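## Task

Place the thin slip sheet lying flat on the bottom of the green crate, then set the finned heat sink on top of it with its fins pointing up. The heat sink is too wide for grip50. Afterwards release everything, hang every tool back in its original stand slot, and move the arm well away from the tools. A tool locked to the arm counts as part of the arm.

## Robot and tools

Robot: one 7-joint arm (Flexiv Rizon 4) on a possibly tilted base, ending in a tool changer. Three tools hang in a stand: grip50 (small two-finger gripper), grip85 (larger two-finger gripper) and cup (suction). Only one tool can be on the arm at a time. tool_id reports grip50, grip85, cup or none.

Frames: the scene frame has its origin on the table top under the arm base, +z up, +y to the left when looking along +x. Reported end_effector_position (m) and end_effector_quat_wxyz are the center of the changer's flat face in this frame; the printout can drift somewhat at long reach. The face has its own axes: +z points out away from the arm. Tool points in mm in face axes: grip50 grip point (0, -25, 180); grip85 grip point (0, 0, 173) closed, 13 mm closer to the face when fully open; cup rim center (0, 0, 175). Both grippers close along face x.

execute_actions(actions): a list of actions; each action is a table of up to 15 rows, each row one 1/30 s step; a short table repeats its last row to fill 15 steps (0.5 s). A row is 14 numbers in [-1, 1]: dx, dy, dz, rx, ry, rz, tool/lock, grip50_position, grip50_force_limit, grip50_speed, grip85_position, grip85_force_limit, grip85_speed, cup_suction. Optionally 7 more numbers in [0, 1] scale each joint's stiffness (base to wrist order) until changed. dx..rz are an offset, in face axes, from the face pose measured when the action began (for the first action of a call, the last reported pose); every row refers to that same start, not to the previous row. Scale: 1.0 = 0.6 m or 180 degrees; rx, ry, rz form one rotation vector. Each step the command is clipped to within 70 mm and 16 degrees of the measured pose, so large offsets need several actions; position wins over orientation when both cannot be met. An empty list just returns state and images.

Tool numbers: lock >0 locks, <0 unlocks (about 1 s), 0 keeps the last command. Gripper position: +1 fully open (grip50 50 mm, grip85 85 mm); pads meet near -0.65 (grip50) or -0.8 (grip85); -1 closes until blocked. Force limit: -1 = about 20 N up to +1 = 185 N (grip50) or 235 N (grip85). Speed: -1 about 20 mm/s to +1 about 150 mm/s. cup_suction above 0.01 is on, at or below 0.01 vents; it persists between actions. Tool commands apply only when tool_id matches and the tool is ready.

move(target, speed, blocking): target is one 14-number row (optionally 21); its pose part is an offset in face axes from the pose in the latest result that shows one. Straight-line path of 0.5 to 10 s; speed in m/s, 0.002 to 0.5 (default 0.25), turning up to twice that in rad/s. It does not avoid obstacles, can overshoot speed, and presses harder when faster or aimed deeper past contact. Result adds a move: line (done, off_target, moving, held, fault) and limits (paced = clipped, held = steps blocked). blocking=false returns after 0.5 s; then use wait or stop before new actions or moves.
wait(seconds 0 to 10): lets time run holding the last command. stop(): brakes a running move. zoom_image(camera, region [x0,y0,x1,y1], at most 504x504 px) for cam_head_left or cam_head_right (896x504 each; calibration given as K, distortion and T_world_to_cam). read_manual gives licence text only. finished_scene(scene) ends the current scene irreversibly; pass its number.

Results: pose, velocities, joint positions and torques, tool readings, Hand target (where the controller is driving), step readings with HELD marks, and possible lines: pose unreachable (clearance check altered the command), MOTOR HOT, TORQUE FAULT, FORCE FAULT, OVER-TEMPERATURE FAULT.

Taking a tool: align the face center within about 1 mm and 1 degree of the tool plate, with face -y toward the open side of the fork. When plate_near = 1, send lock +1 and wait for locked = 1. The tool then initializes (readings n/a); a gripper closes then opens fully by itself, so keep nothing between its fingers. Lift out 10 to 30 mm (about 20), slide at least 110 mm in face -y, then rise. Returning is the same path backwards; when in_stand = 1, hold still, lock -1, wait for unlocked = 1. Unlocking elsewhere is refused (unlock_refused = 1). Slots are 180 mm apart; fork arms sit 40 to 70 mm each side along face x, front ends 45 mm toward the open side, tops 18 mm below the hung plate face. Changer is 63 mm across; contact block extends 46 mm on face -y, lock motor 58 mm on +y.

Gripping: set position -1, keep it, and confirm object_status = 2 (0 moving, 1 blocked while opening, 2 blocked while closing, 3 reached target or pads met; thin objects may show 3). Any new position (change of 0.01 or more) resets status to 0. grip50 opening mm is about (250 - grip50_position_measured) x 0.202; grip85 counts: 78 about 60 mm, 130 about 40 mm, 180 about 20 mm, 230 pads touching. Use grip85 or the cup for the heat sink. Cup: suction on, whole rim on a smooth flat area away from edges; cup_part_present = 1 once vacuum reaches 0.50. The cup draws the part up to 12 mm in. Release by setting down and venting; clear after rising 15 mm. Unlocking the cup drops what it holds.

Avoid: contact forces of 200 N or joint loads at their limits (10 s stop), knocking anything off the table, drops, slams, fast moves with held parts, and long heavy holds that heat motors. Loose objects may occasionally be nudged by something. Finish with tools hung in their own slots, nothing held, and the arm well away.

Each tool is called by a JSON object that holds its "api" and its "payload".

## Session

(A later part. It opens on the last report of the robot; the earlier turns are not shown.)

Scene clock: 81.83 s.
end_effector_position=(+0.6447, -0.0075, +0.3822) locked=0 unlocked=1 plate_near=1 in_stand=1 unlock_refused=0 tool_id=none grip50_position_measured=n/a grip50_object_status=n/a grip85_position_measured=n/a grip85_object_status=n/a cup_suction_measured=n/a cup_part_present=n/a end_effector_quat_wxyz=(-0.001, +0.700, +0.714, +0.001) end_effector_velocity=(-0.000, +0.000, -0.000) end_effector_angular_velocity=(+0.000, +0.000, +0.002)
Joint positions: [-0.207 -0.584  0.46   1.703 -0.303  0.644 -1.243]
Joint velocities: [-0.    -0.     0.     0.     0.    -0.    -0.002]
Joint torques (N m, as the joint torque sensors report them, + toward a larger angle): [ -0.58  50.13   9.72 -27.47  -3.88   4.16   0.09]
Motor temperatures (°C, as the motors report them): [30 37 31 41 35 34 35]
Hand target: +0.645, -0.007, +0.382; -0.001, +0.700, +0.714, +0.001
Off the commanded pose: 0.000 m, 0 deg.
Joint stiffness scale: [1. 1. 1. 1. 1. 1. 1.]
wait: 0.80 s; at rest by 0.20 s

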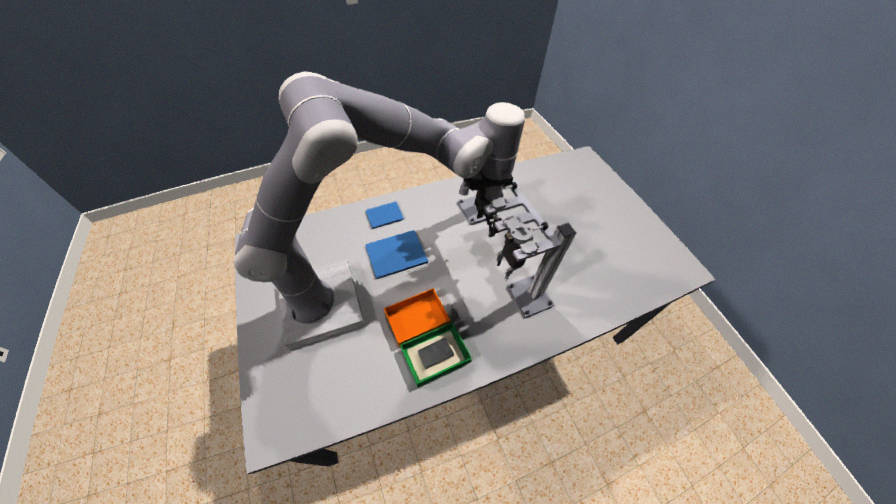

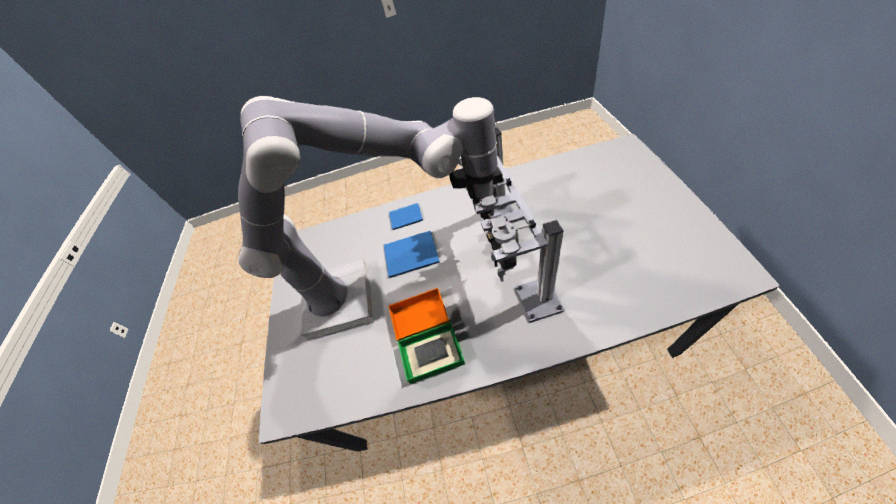

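{"api": "move", "payload": {"target": [0,0,-0.05,0,0,0,0,1,0,0,1,0,0,0], "speed": 0.06}}

{"api": "move", "payload": {"target": [0,-0.44,-0.2,0,0,0,0,1,0,0,1,0,0,0], "speed": 0.28}}

Scene clock: 82.87 s.
end_effector_position=(+0.6446, -0.0076, +0.4120) locked=0 unlocked=1 plate_near=0 in_stand=0 unlock_refused=0 tool_id=none grip50_position_measured=n/a grip50_object_status=n/a grip85_position_measured=n/a grip85_object_status=n/a cup_suction_measured=n/a cup_part_present=n/a end_effector_quat_wxyz=(-0.001, +0.700, +0.714, +0.001) end_effector_velocity=(+0.000, +0.000, +0.002) end_effector_angular_velocity=(+0.000, +0.000, +0.000)
Joint positions: [-0.216 -0.548  0.477  1.672 -0.282  0.578 -1.257]
Joint velocities: [-0.     0.001  0.001 -0.002  0.001 -0.004 -0.001]
Joint torques (N m, as the joint torque sensors report them, + toward a larger angle): [ -1.32  49.13  10.4  -28.9   -3.76   3.62  -0.75]
Motor temperatures (°C, as the motors report them): [30 37 31 41 35 34 35]
Hand target: +0.645, -0.008, +0.412; -0.001, +0.700, +0.714, +0.001
Off the commanded pose: 0.000 m, 0 deg.
Joint stiffness scale: [1. 1. 1. 1. 1. 1. 1.]
move: done

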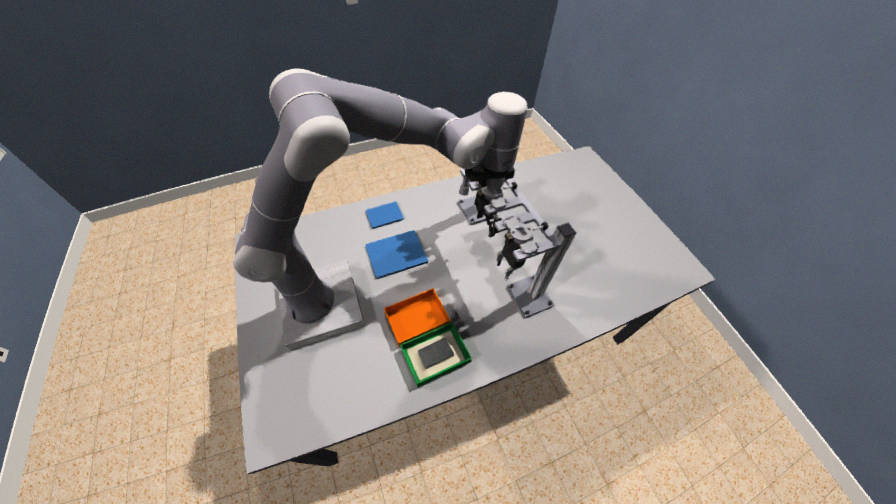

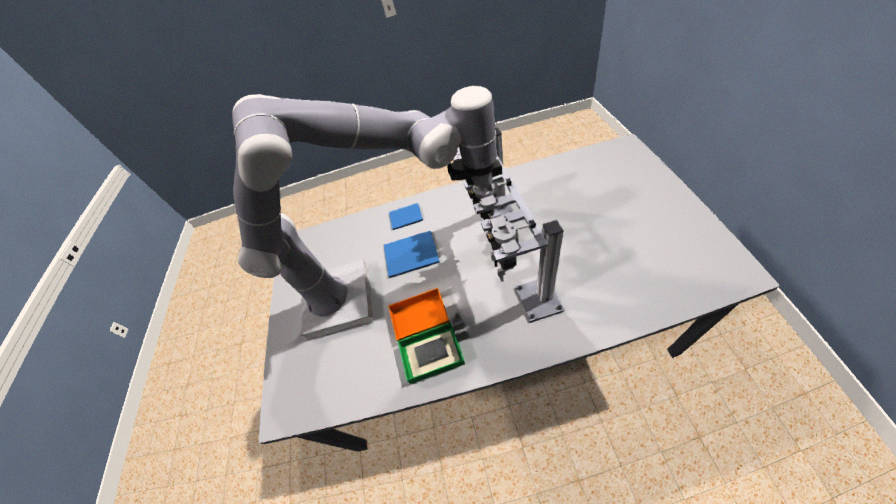

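Scene clock: 84.47 s.
end_effector_position=(+0.3802, -0.0127, +0.5302) locked=0 unlocked=1 plate_near=0 in_stand=0 unlock_refused=0 tool_id=none grip50_position_measured=n/a grip50_object_status=n/a grip85_position_measured=n/a grip85_object_status=n/a cup_suction_measured=n/a cup_part_present=n/a end_effector_quat_wxyz=(-0.001, +0.700, +0.714, +0.002) end_effector_velocity=(-0.001, -0.000, +0.001) end_effector_angular_velocity=(+0.000, -0.000, -0.000)
Joint positions: [-0.415  0.248  0.597  2.131  0.155  0.35  -1.498]
Joint velocities: [-0.     0.004 -0.002 -0.     0.002 -0.004 -0.002]
Joint torques (N m, as the joint torque sensors report them, + toward a larger angle): [ -1.19  15.31  -5.99 -29.6   -4.17   3.62  -0.71]
Motor temperatures (°C, as the motors report them): [30 37 31 41 35 34 35]
Hand target: +0.380, -0.013, +0.530; -0.001, +0.700, +0.714, +0.002
Off the commanded pose: 0.002 m, 0 deg.
Joint stiffness scale: [1. 1. 1. 1. 1. 1. 1.]
move: done

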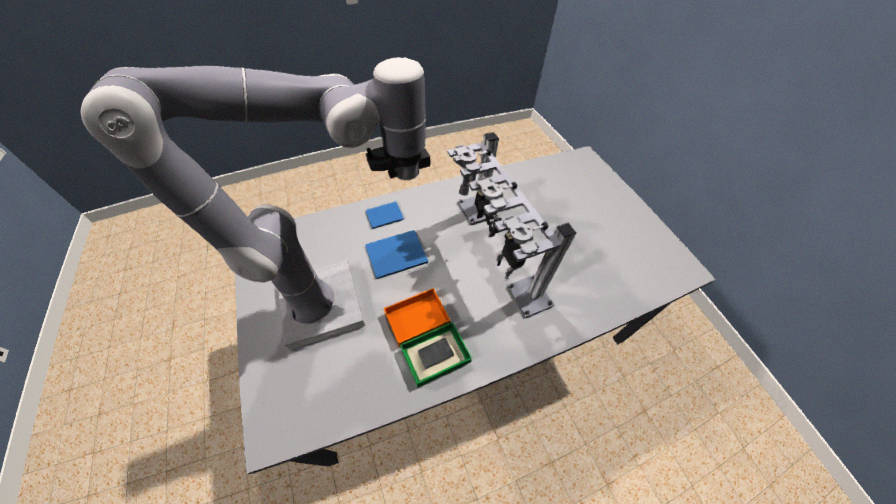

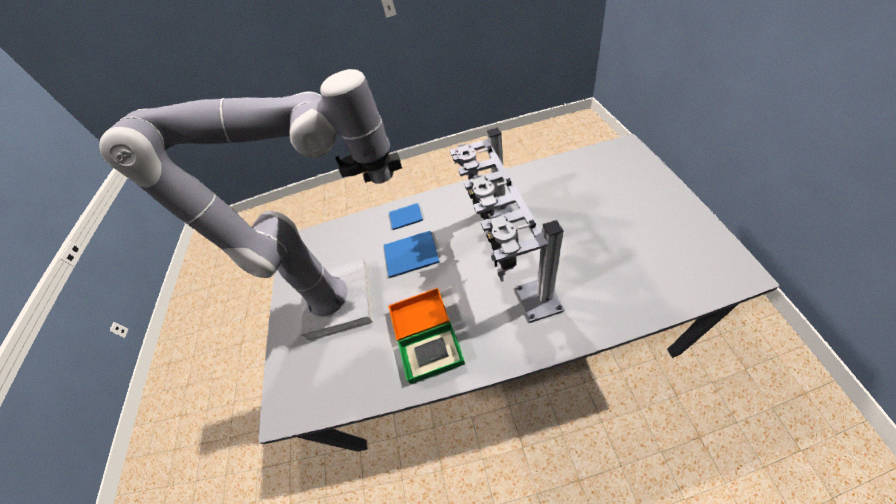

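{"api": "zoom_image", "payload": {"camera": "cam_head_left", "region": [380, 130, 600, 400]}}

Region (380, 130, 600, 400) of cam_head_left's 896x504 image, scaled by 1.867, with more detail than that image has; it fills the left 411 columns of this view, and the rest is white.

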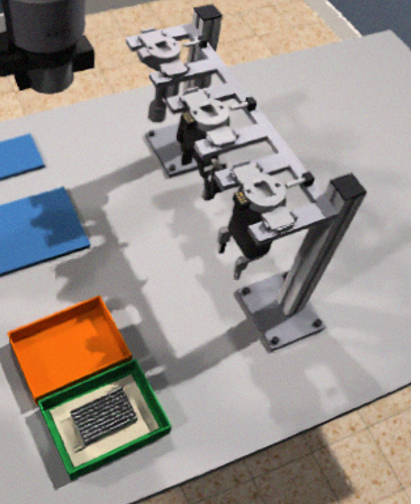

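All tools are hung, and the sheet and heat sink are in place.

{"api": "finished_scene", "payload": {"scene": 2}}

The scene is finished: the task was done.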